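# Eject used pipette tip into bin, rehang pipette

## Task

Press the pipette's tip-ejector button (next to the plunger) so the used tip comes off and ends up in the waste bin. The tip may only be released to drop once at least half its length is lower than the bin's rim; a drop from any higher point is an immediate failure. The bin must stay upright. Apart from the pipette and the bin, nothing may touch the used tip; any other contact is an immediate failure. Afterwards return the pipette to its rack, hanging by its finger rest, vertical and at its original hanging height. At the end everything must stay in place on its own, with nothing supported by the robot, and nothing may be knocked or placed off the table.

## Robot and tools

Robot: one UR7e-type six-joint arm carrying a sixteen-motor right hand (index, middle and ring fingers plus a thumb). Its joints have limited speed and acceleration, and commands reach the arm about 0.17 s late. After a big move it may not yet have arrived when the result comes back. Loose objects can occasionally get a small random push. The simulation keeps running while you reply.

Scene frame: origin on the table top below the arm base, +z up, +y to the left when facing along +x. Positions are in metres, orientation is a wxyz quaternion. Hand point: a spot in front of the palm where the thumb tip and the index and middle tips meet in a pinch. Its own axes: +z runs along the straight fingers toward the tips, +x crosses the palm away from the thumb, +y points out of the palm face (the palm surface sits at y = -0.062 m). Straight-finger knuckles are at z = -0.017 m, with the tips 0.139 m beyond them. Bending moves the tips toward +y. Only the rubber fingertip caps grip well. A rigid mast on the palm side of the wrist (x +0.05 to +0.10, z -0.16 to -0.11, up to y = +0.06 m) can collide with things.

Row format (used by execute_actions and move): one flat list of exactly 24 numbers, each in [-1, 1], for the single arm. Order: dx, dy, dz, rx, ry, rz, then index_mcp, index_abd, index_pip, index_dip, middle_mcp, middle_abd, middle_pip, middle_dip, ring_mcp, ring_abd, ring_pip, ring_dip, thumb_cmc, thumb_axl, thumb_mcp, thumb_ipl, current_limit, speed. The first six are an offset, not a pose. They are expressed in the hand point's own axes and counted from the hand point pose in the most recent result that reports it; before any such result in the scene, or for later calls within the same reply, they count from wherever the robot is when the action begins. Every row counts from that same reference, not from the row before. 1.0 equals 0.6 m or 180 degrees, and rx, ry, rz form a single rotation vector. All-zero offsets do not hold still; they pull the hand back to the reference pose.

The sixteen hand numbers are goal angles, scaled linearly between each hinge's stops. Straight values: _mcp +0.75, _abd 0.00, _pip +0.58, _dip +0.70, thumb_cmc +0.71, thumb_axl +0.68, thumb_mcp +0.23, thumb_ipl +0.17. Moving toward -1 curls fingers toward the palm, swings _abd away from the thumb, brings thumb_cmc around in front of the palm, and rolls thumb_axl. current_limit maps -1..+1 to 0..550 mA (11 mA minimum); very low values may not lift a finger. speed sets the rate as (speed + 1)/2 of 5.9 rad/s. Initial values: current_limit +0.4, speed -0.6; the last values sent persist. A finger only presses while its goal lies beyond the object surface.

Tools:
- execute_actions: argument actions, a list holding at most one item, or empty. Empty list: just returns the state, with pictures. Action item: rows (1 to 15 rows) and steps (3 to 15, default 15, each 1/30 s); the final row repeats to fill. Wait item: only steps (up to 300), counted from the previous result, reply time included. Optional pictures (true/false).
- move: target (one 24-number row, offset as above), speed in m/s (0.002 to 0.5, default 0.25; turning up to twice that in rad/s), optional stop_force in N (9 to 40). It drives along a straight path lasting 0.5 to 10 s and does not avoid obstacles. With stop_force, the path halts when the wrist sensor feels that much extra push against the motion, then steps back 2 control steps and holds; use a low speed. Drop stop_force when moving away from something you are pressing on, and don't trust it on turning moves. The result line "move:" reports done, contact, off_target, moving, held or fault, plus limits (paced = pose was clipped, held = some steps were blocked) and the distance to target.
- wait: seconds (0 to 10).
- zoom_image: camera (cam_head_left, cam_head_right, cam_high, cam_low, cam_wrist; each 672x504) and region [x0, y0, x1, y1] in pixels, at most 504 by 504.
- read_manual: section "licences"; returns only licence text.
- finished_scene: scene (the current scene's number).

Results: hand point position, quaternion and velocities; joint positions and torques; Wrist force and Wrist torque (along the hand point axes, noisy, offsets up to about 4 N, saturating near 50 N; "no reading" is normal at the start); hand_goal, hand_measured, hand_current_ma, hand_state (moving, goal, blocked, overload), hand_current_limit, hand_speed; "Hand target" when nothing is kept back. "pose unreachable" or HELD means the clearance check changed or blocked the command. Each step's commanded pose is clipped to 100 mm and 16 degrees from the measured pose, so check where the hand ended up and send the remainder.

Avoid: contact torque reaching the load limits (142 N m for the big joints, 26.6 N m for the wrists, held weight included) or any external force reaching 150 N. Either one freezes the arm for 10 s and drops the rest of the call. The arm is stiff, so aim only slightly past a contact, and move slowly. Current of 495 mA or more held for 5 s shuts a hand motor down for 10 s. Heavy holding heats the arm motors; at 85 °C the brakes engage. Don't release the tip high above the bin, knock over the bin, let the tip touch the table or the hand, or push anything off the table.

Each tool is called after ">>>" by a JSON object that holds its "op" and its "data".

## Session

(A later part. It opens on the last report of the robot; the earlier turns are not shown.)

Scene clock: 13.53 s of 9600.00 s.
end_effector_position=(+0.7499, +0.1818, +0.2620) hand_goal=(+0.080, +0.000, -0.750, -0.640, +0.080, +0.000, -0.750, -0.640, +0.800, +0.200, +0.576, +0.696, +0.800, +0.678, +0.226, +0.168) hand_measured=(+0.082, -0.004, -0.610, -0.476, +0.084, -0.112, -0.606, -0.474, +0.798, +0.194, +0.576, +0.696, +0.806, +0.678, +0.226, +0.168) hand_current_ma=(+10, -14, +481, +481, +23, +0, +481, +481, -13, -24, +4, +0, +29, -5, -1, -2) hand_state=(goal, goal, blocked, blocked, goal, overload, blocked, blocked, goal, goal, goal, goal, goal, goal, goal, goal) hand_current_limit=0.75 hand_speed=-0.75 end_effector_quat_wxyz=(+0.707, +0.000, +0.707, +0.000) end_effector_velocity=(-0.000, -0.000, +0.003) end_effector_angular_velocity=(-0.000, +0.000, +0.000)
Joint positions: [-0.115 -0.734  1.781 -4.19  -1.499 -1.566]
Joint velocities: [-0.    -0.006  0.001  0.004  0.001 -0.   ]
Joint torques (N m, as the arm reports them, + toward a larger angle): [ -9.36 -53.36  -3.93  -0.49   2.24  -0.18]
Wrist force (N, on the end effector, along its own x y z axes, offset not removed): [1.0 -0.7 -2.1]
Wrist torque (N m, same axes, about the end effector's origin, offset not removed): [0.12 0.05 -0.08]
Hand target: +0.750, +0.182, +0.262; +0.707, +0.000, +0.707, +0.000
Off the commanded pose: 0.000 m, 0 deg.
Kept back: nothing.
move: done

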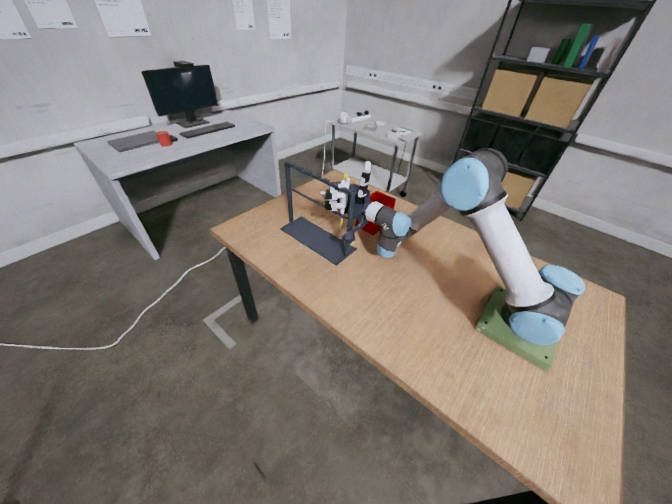

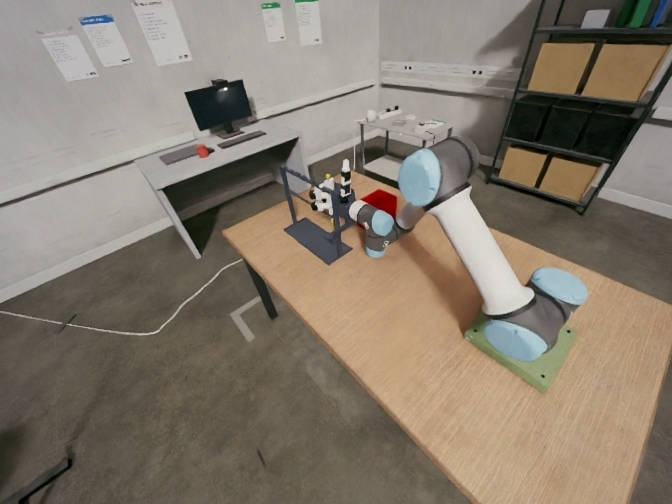

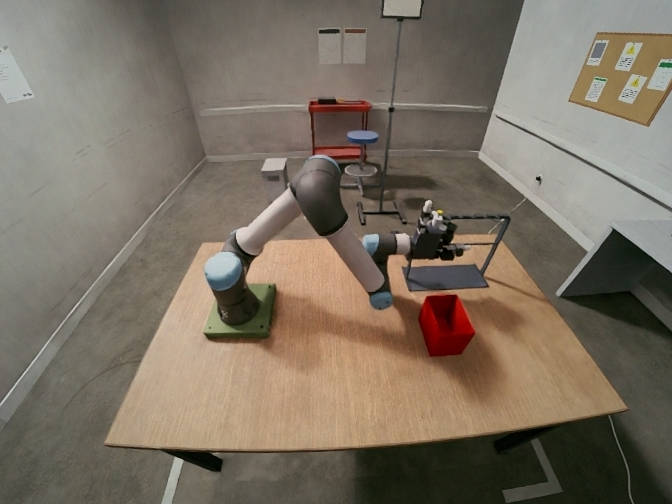

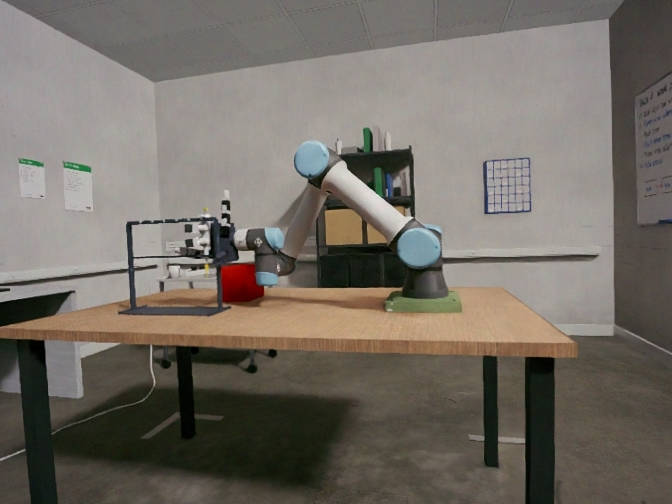

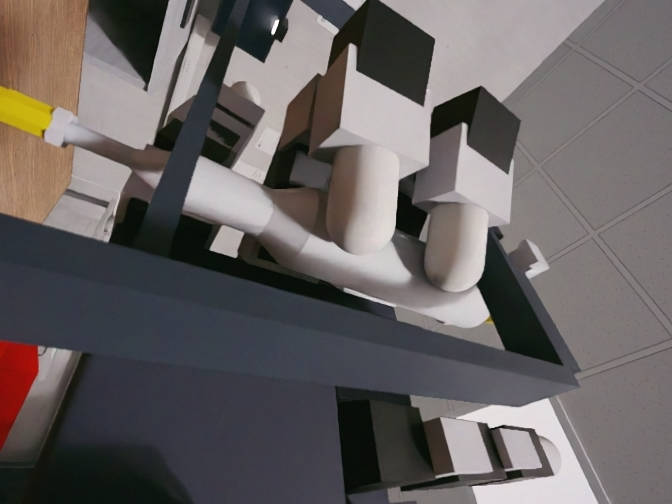

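>>> {"op": "move", "data": {"target": [0,-0.105,0,0,0,0,0.08,0,-0.75,-0.64,0.08,0,-0.75,-0.64,0.8,0.2,0.576,0.696,0.8,0.678,0.226,0.168,0.75,-0.75], "speed": 0.07}}

>>> {"op": "move", "data": {"target": [-0.14,-0.313,-0.02,0,0,0,0.08,0,-0.75,-0.64,0.08,0,-0.75,-0.64,0.8,0.2,0.576,0.696,0.8,0.678,0.226,0.168,0.75,-0.75], "speed": 0.2}}

>>> {"op": "move", "data": {"target": [0.166,0,0,0,0,0,0.08,0,-0.75,-0.64,0.08,0,-0.75,-0.64,0.8,0.2,0.576,0.696,0.685,0.682,-0.22,-0.15,0.75,-0.75], "speed": 0.12}}

>>> {"op": "zoom_image", "data": {"camera": "cam_low", "region": [205, 200, 285, 280]}}

Scene clock: 15.13 s of 9600.00 s.
end_effector_position=(+0.7499, +0.1192, +0.2620) hand_goal=(+0.080, +0.000, -0.750, -0.640, +0.080, +0.000, -0.750, -0.640, +0.800, +0.200, +0.576, +0.696, +0.800, +0.678, +0.226, +0.168) hand_measured=(+0.082, -0.004, -0.610, -0.476, +0.084, -0.112, -0.606, -0.474, +0.798, +0.194, +0.576, +0.696, +0.806, +0.678, +0.226, +0.168) hand_current_ma=(+10, -14, +481, +481, +22, +0, +481, +481, -13, -24, +4, +0, +28, -5, -1, -2) hand_state=(goal, goal, blocked, blocked, goal, overload, blocked, blocked, goal, goal, goal, goal, goal, goal, goal, goal) hand_current_limit=0.75 hand_speed=-0.75 end_effector_quat_wxyz=(+0.707, +0.000, +0.707, +0.000) end_effector_velocity=(-0.000, -0.004, +0.000) end_effector_angular_velocity=(-0.001, -0.000, -0.001)
Joint positions: [-0.238 -0.743  1.805 -4.206 -1.376 -1.566]
Joint velocities: [-0.006 -0.001  0.001 -0.     0.006 -0.001]
Joint torques (N m, as the arm reports them, + toward a larger angle): [ -8.52 -52.14  -3.36  -4.24   2.23   1.64]
Wrist force (N, on the end effector, along its own x y z axes, offset not removed): [2.0 -1.3 -1.5]
Wrist torque (N m, same axes, about the end effector's origin, offset not removed): [0.03 -0.12 -0.05]
Hand target: +0.750, +0.119, +0.262; +0.707, +0.000, +0.707, +0.000
Off the commanded pose: 0.000 m, 0 deg.
Kept back: nothing.
move: done

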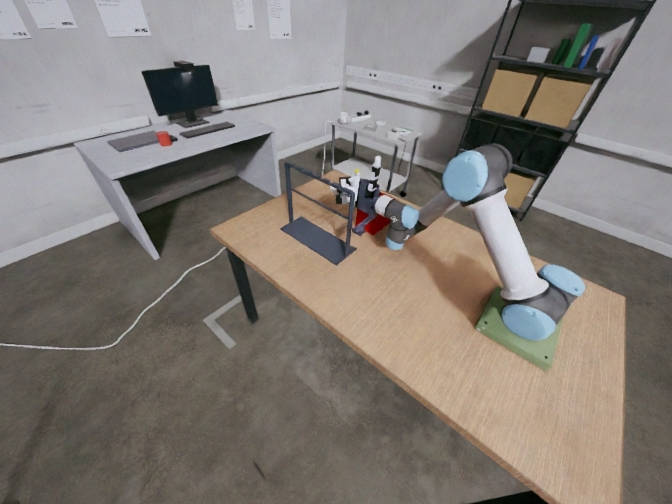

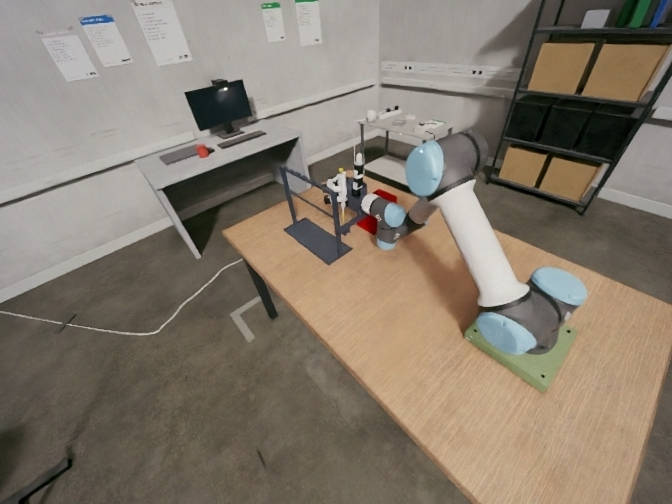

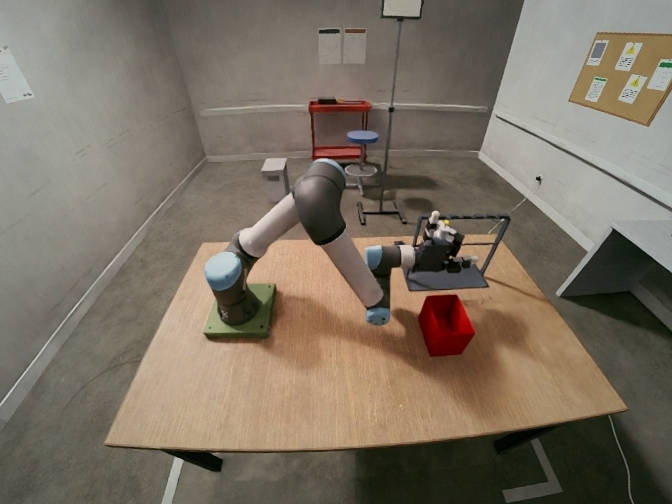

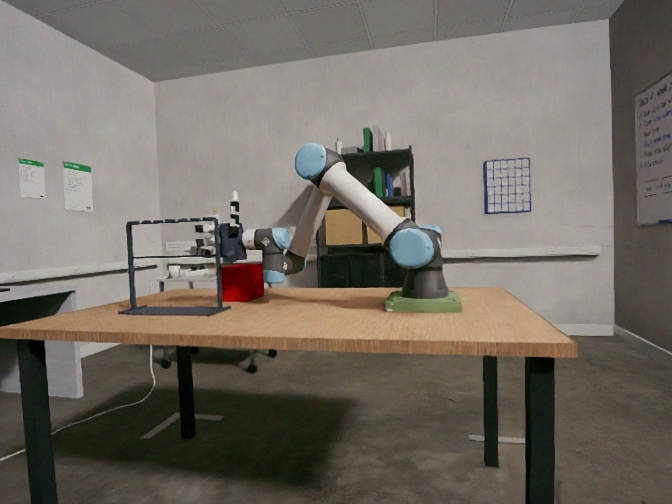

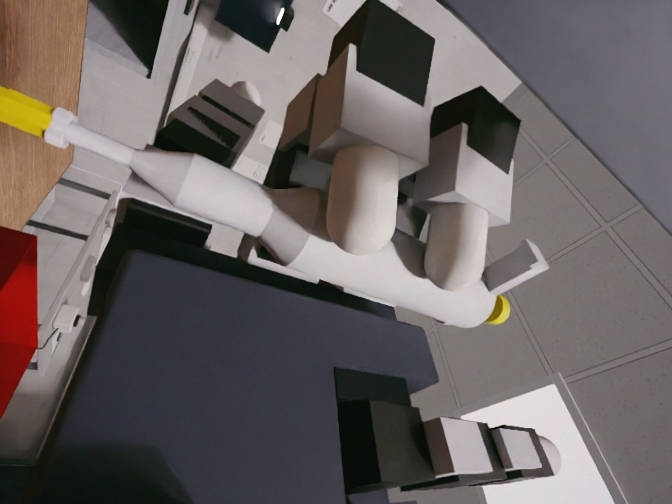

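Scene clock: 16.83 s of 9600.00 s.
end_effector_position=(+0.7379, -0.0684, +0.3458) hand_goal=(+0.080, +0.000, -0.750, -0.640, +0.080, +0.000, -0.750, -0.640, +0.800, +0.200, +0.576, +0.696, +0.800, +0.678, +0.226, +0.168) hand_measured=(+0.082, -0.004, -0.610, -0.476, +0.084, -0.112, -0.606, -0.474, +0.798, +0.194, +0.576, +0.696, +0.804, +0.678, +0.226, +0.168) hand_current_ma=(+9, -14, +481, +481, +21, +0, +481, +481, -9, -24, +4, +0, +24, -5, -1, -2) hand_state=(goal, goal, blocked, blocked, goal, overload, blocked, blocked, goal, goal, goal, goal, goal, goal, goal, goal) hand_current_limit=0.75 hand_speed=-0.75 end_effector_quat_wxyz=(+0.707, +0.001, +0.707, +0.000) end_effector_velocity=(-0.000, -0.002, +0.002) end_effector_angular_velocity=(-0.001, -0.001, +0.002)
Joint positions: [-0.592 -0.895  1.781 -4.029 -1.022 -1.565]
Joint velocities: [-0.003 -0.002 -0.003  0.003  0.005 -0.   ]
Joint torques (N m, as the arm reports them, + toward a larger angle): [ -8.56 -49.16 -27.69   0.13   1.98  -1.51]
Wrist force (N, on the end effector, along its own x y z axes, offset not removed): [1.1 0.6 0.0]
Wrist torque (N m, same axes, about the end effector's origin, offset not removed): [0.13 -0.01 -0.02]
Hand target: +0.738, -0.069, +0.346; +0.707, +0.001, +0.707, +0.000
Off the commanded pose: 0.000 m, 0 deg.
Kept back: nothing.
move: done

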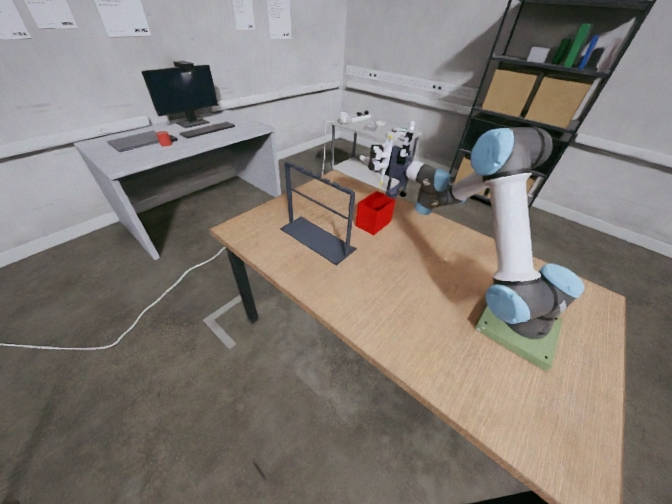

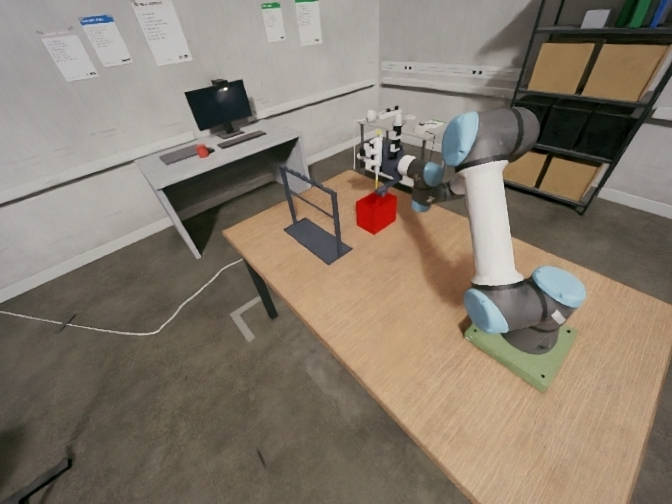

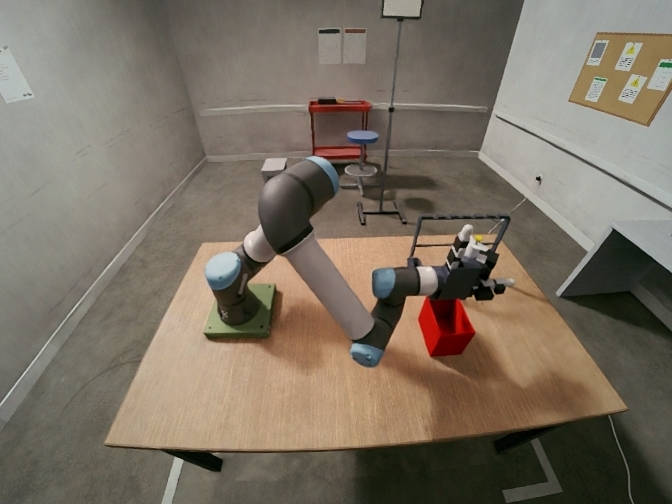

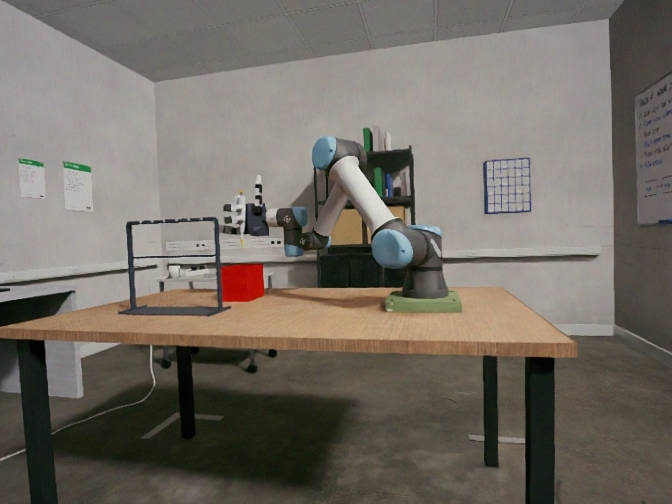

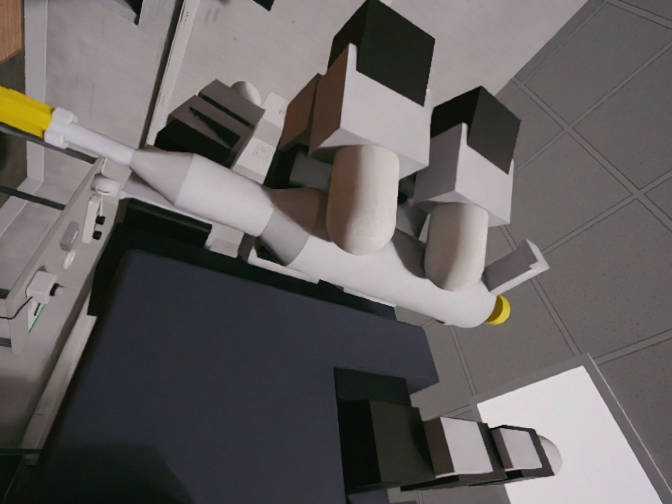

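Scene clock: 18.23 s of 9600.00 s.
end_effector_position=(+0.7379, -0.0684, +0.2465) hand_goal=(+0.080, +0.000, -0.750, -0.640, +0.080, +0.000, -0.750, -0.640, +0.800, +0.200, +0.576, +0.696, +0.686, +0.682, -0.220, -0.150) hand_measured=(+0.082, -0.004, -0.610, -0.476, +0.084, -0.112, -0.606, -0.474, +0.798, +0.194, +0.576, +0.696, +0.688, +0.680, -0.222, -0.150) hand_current_ma=(+9, -14, +481, +481, +21, +0, +481, +481, -9, -24, +4, +0, +14, -14, -18, +3) hand_state=(goal, goal, blocked, blocked, goal, overload, blocked, blocked, goal, goal, goal, goal, goal, goal, goal, goal) hand_current_limit=0.75 hand_speed=-0.75 end_effector_quat_wxyz=(+0.707, +0.001, +0.707, +0.000) end_effector_velocity=(+0.000, +0.001, -0.003) end_effector_angular_velocity=(+0.000, -0.000, +0.000)
Joint positions: [-0.592 -0.697  1.768 -4.214 -1.023 -1.565]
Joint velocities: [ 0.001  0.006 -0.002 -0.004 -0.001  0.   ]
Joint torques (N m, as the arm reports them, + toward a larger angle): [ 12.37 -34.16 -24.74  -3.97  -2.75   1.65]
Wrist force (N, on the end effector, along its own x y z axes, offset not removed): [3.2 -0.6 -1.7]
Wrist torque (N m, same axes, about the end effector's origin, offset not removed): [0.08 -0.19 0.09]
Hand target: +0.738, -0.068, +0.246; +0.707, +0.001, +0.707, +0.000
Off the commanded pose: 0.000 m, 0 deg.
Kept back: nothing.
move: done

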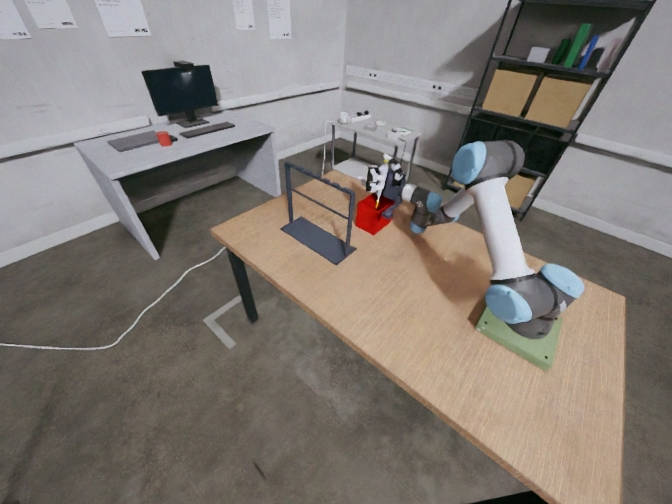

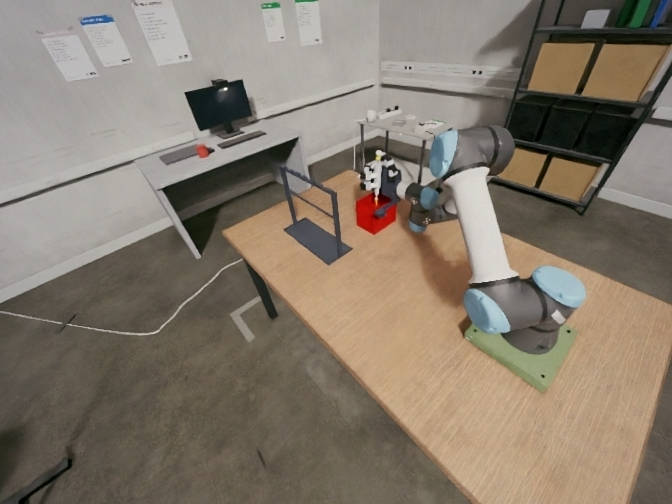

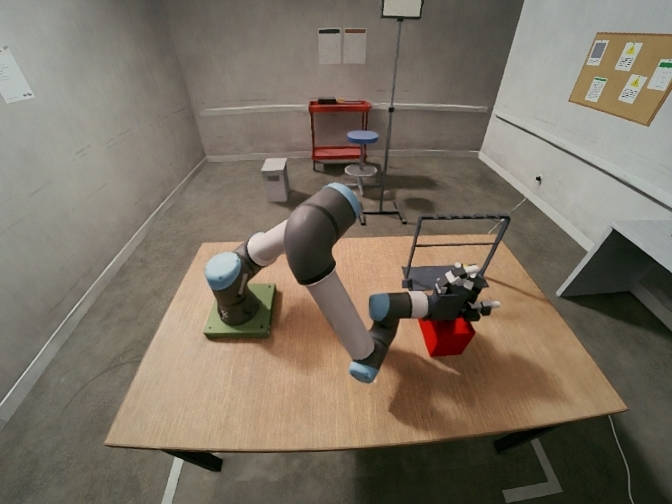

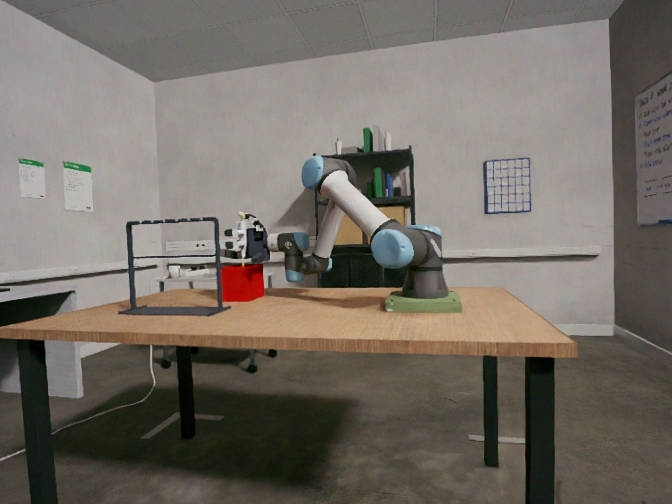

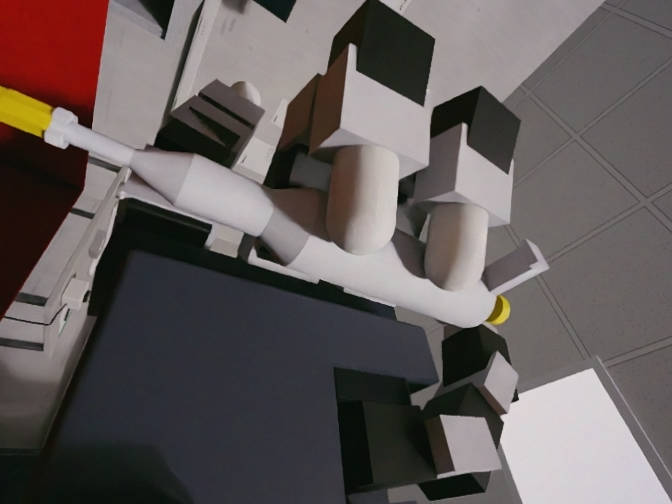

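Region (205, 200, 285, 280) of cam_low's 672x504 image, scaled by 6.300, with more detail than that image has.

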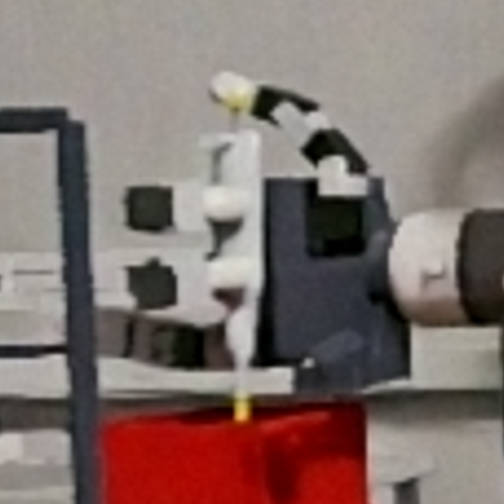

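>>> {"op": "execute_actions", "data": {"actions": [{"rows":[[0,0,0,0,0,0,0.08,0,-0.75,-0.64,0.08,0,-0.75,-0.64,0.8,0.2,0.576,0.696,0.675,0.678,-0.4,-0.38,1,0]],"steps":12}]}}

>>> {"op": "execute_actions", "data": {"actions": [{"rows":[[0,0,0,0,0,0,0.08,0,-0.75,-0.64,0.08,0,-0.75,-0.64,0.8,0.2,0.576,0.696,0.686,0.682,-0.22,-0.15,0.75,-0.3]],"steps":12}], "pictures": true}}

Scene clock: 18.63 s of 9600.00 s.
end_effector_position=(+0.7380, -0.0684, +0.2464) hand_goal=(+0.080, +0.000, -0.750, -0.640, +0.080, +0.000, -0.750, -0.640, +0.800, +0.200, +0.576, +0.696, +0.676, +0.678, -0.400, -0.380) hand_measured=(+0.084, +0.006, -0.610, -0.480, +0.082, -0.092, -0.606, -0.478, +0.798, +0.194, +0.576, +0.696, +0.684, +0.680, -0.300, -0.308) hand_current_ma=(+20, +42, +550, +550, +15, +0, +550, +550, -9, -24, +4, +0, +47, +12, +550, +492) hand_state=(goal, moving, blocked, blocked, goal, overload, blocked, blocked, goal, goal, goal, goal, goal, goal, blocked, moving) hand_current_limit=1.00 hand_speed=0.00 end_effector_quat_wxyz=(+0.707, +0.001, +0.707, +0.000) end_effector_velocity=(+0.000, -0.000, +0.001) end_effector_angular_velocity=(-0.000, -0.001, -0.001)
Joint positions: [-0.592 -0.697  1.767 -4.214 -1.023 -1.565]
Joint velocities: [-0.    -0.002 -0.     0.001 -0.     0.   ]
Joint torques (N m, as the arm reports them, + toward a larger angle): [ 11.75 -53.67 -15.31   0.05  -2.61   0.68]
Wrist force (N, on the end effector, along its own x y z axes, offset not removed): [1.5 -0.6 -1.3]
Wrist torque (N m, same axes, about the end effector's origin, offset not removed): [0.10 0.00 -0.10]
Steps of this call (steps 1 to 3: nothing new was sent; steps 4 to 12: the first 9 steps of this action). Readings (end_effector_position | what the end effector reports):
4: (+0.7379, -0.0684, +0.2463) | hand_goal=(+0.080, +0.000, -0.750, -0.640, +0.080, +0.000, -0.750, -0.640, +0.800, +0.200, +0.576, +0.696, +0.676, +0.678, -0.400, -0.380) hand_measured=(+0.082, -0.004, -0.610, -0.476, +0.084, -0.112, -0.606, -0.474, +0.798, +0.194, +0.576, +0.696, +0.688, +0.680, -0.222, -0.150) hand_current_ma=(+9, -14, +481, +481, +21, +0, +481, +481, -9, -24, +4, +0, +14, -14, -18, +3) hand_state=(goal, goal, blocked, blocked, goal, overload, blocked, blocked, goal, goal, goal, goal, moving, moving, moving, moving) hand_current_limit=1.00 hand_speed=0.00
5: (+0.7379, -0.0684, +0.2463) | hand_goal=(+0.080, +0.000, -0.750, -0.640, +0.080, +0.000, -0.750, -0.640, +0.800, +0.200, +0.576, +0.696, +0.676, +0.678, -0.400, -0.380) hand_measured=(+0.082, -0.004, -0.610, -0.478, +0.084, -0.112, -0.606, -0.474, +0.798, +0.194, +0.576, +0.696, +0.688, +0.680, -0.230, -0.158) hand_current_ma=(+9, -14, +549, +547, +20, +0, +550, +539, -9, -24, +4, +0, +39, +17, +182, +178) hand_state=(goal, goal, moving, moving, goal, overload, moving, moving, goal, goal, goal, goal, moving, moving, moving, moving) hand_current_limit=1.00 hand_speed=0.00
7: (+0.7379, -0.0684, +0.2463) | hand_goal=(+0.080, +0.000, -0.750, -0.640, +0.080, +0.000, -0.750, -0.640, +0.800, +0.200, +0.576, +0.696, +0.676, +0.678, -0.400, -0.380) hand_measured=(+0.082, -0.002, -0.610, -0.478, +0.084, -0.112, -0.606, -0.476, +0.798, +0.194, +0.576, +0.696, +0.680, +0.680, -0.292, -0.228) hand_current_ma=(+9, -5, +550, +550, +19, +0, +550, +550, -9, -24, +4, +0, +26, +9, +550, +319) hand_state=(goal, moving, blocked, blocked, goal, overload, blocked, blocked, goal, goal, goal, goal, moving, goal, moving, moving) hand_current_limit=1.00 hand_speed=0.00
11: (+0.7380, -0.0684, +0.2463) | hand_goal=(+0.080, +0.000, -0.750, -0.640, +0.080, +0.000, -0.750, -0.640, +0.800, +0.200, +0.576, +0.696, +0.676, +0.678, -0.400, -0.380) hand_measured=(+0.084, +0.004, -0.610, -0.480, +0.082, -0.100, -0.606, -0.478, +0.798, +0.194, +0.576, +0.696, +0.684, +0.680, -0.300, -0.308) hand_current_ma=(+18, +36, +550, +546, +15, +0, +550, +545, -9, -24, +4, +0, +50, +12, +550, +509) hand_state=(goal, moving, blocked, moving, goal, overload, blocked, moving, goal, goal, goal, goal, moving, goal, moving, moving) hand_current_limit=1.00 hand_speed=0.00
12: the state above

Scene clock: 19.03 s of 9600.00 s.
end_effector_position=(+0.7380, -0.0684, +0.2465) hand_goal=(+0.080, +0.000, -0.750, -0.640, +0.080, +0.000, -0.750, -0.640, +0.800, +0.200, +0.576, +0.696, +0.686, +0.682, -0.220, -0.150) hand_measured=(+0.082, +0.008, -0.610, -0.480, +0.082, -0.090, -0.606, -0.478, +0.798, +0.194, +0.576, +0.696, +0.688, +0.680, -0.230, -0.158) hand_current_ma=(+15, +39, +481, +481, +12, +0, +481, +481, -9, -24, +4, +0, +10, -7, -62, -27) hand_state=(goal, goal, blocked, blocked, goal, overload, blocked, blocked, goal, goal, goal, goal, goal, goal, goal, moving) hand_current_limit=0.75 hand_speed=-0.30 end_effector_quat_wxyz=(+0.707, +0.001, +0.707, +0.000) end_effector_velocity=(-0.000, +0.001, +0.001) end_effector_angular_velocity=(-0.001, -0.002, +0.001)
Joint positions: [-0.592 -0.697  1.767 -4.214 -1.023 -1.565]
Joint velocities: [ 0.001 -0.002  0.    -0.001  0.     0.   ]
Joint torques (N m, as the arm reports them, + toward a larger angle): [ 11.15 -50.28 -11.69  -0.34  -2.59  -0.25]
Wrist force (N, on the end effector, along its own x y z axes, offset not removed): [2.6 -0.7 -0.8]
Wrist torque (N m, same axes, about the end effector's origin, offset not removed): [0.00 -0.17 -0.01]
Off your previous action's commanded pose: 0.000 m, 0 deg at its last step (step 3 of this call).
Steps of this call (steps 1 to 3: the last 3 steps of your previous action; steps 4 to 12: the first 9 steps of this action, its rows measured from where the robot was after step 3). Readings (end_effector_position | what the end effector reports):
3: (+0.7380, -0.0684, +0.2465) | hand_goal=(+0.080, +0.000, -0.750, -0.640, +0.080, +0.000, -0.750, -0.640, +0.800, +0.200, +0.576, +0.696, +0.676, +0.678, -0.400, -0.380) hand_measured=(+0.084, +0.008, -0.610, -0.480, +0.082, -0.090, -0.606, -0.478, +0.798, +0.194, +0.576, +0.696, +0.684, +0.680, -0.300, -0.308) hand_current_ma=(+19, +39, +550, +550, +15, +0, +550, +550, -9, -24, +4, +0, +47, +12, +550, +484) hand_state=(goal, goal, blocked, blocked, goal, overload, blocked, blocked, goal, goal, goal, goal, goal, goal, blocked, blocked) hand_current_limit=1.00 hand_speed=0.00
4: (+0.7380, -0.0684, +0.2465) | hand_goal=(+0.080, +0.000, -0.750, -0.640, +0.080, +0.000, -0.750, -0.640, +0.800, +0.200, +0.576, +0.696, +0.686, +0.682, -0.220, -0.150) hand_measured=(+0.084, +0.008, -0.610, -0.480, +0.082, -0.090, -0.606, -0.478, +0.798, +0.194, +0.576, +0.696, +0.684, +0.680, -0.300, -0.308) hand_current_ma=(+19, +39, +550, +550, +15, +0, +550, +550, -9, -24, +4, +0, +47, +12, +550, +484) hand_state=(goal, goal, blocked, blocked, goal, overload, blocked, blocked, goal, goal, goal, goal, moving, moving, moving, moving) hand_current_limit=0.75 hand_speed=-0.30
5: (+0.7380, -0.0684, +0.2465) | hand_goal=(+0.080, +0.000, -0.750, -0.640, +0.080, +0.000, -0.750, -0.640, +0.800, +0.200, +0.576, +0.696, +0.686, +0.682, -0.220, -0.150) hand_measured=(+0.084, +0.008, -0.610, -0.480, +0.082, -0.090, -0.606, -0.478, +0.798, +0.194, +0.576, +0.696, +0.686, +0.680, -0.298, -0.308) hand_current_ma=(+19, +39, +468, +468, +15, +0, +468, +468, -9, -24, +4, +0, +10, -15, +293, +148) hand_state=(goal, goal, moving, moving, goal, overload, moving, moving, goal, goal, goal, goal, moving, moving, moving, moving) hand_current_limit=0.75 hand_speed=-0.30
7: (+0.7380, -0.0684, +0.2465) | hand_goal=(+0.080, +0.000, -0.750, -0.640, +0.080, +0.000, -0.750, -0.640, +0.800, +0.200, +0.576, +0.696, +0.686, +0.682, -0.220, -0.150) hand_measured=(+0.084, +0.008, -0.610, -0.480, +0.082, -0.090, -0.606, -0.478, +0.798, +0.194, +0.576, +0.696, +0.688, +0.680, -0.276, -0.284) hand_current_ma=(+12, +39, +480, +480, +14, +0, +480, +480, -9, -24, +4, +0, +9, -5, -53, -60) hand_state=(moving, goal, blocked, blocked, goal, overload, blocked, blocked, goal, goal, goal, goal, goal, moving, moving, moving) hand_current_limit=0.75 hand_speed=-0.30
11: (+0.7380, -0.0684, +0.2465) | hand_goal=(+0.080, +0.000, -0.750, -0.640, +0.080, +0.000, -0.750, -0.640, +0.800, +0.200, +0.576, +0.696, +0.686, +0.682, -0.220, -0.150) hand_measured=(+0.082, +0.008, -0.610, -0.480, +0.082, -0.090, -0.606, -0.478, +0.798, +0.194, +0.576, +0.696, +0.688, +0.680, -0.230, -0.164) hand_current_ma=(+15, +39, +481, +481, +12, +0, +481, +481, -9, -24, +4, +0, +10, -7, -63, -10) hand_state=(goal, goal, blocked, blocked, goal, overload, blocked, blocked, goal, goal, goal, goal, goal, goal, goal, moving) hand_current_limit=0.75 hand_speed=-0.30
12: the state above

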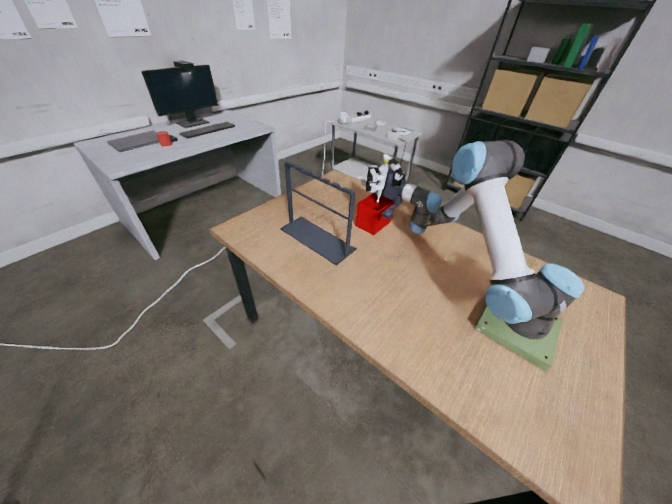

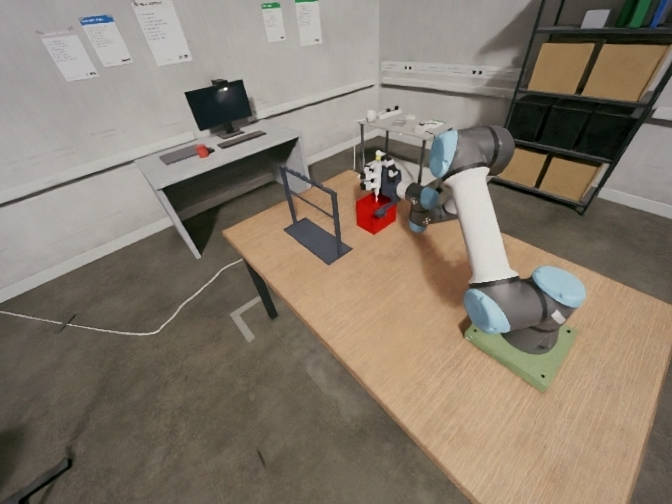

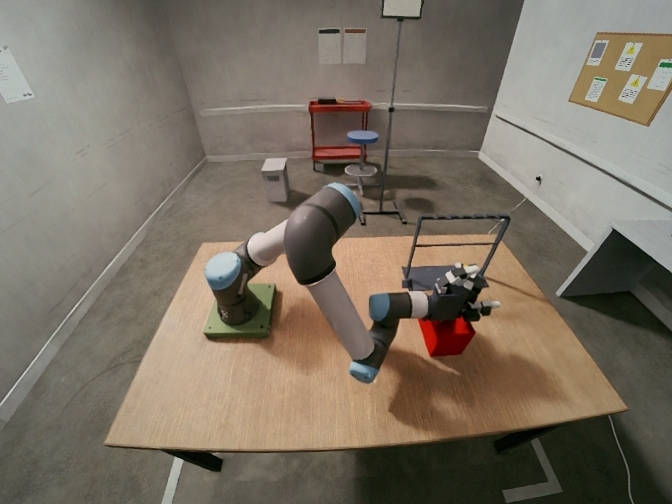

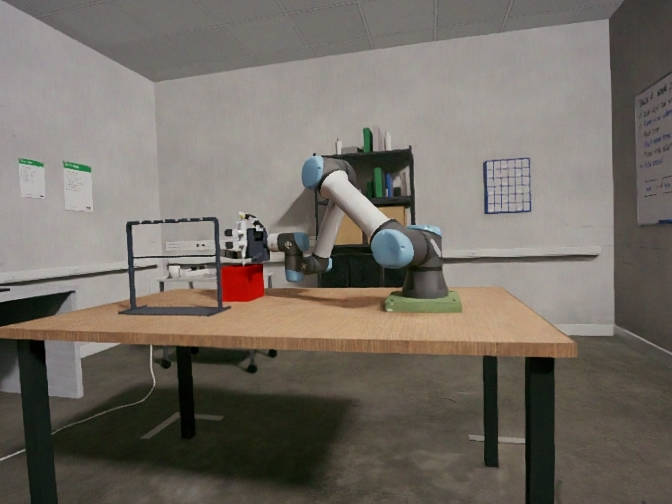

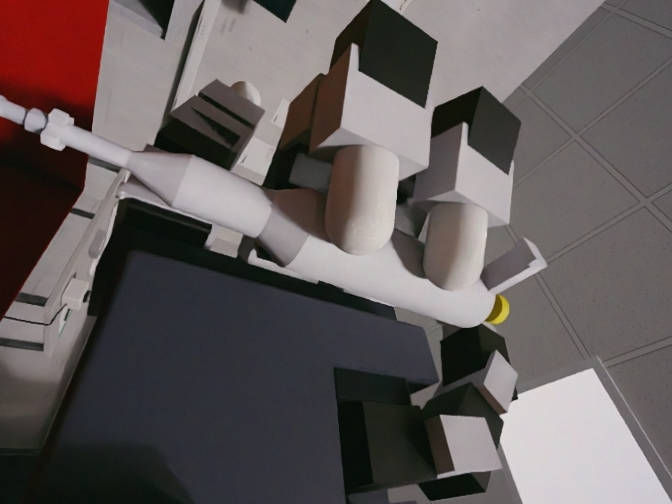

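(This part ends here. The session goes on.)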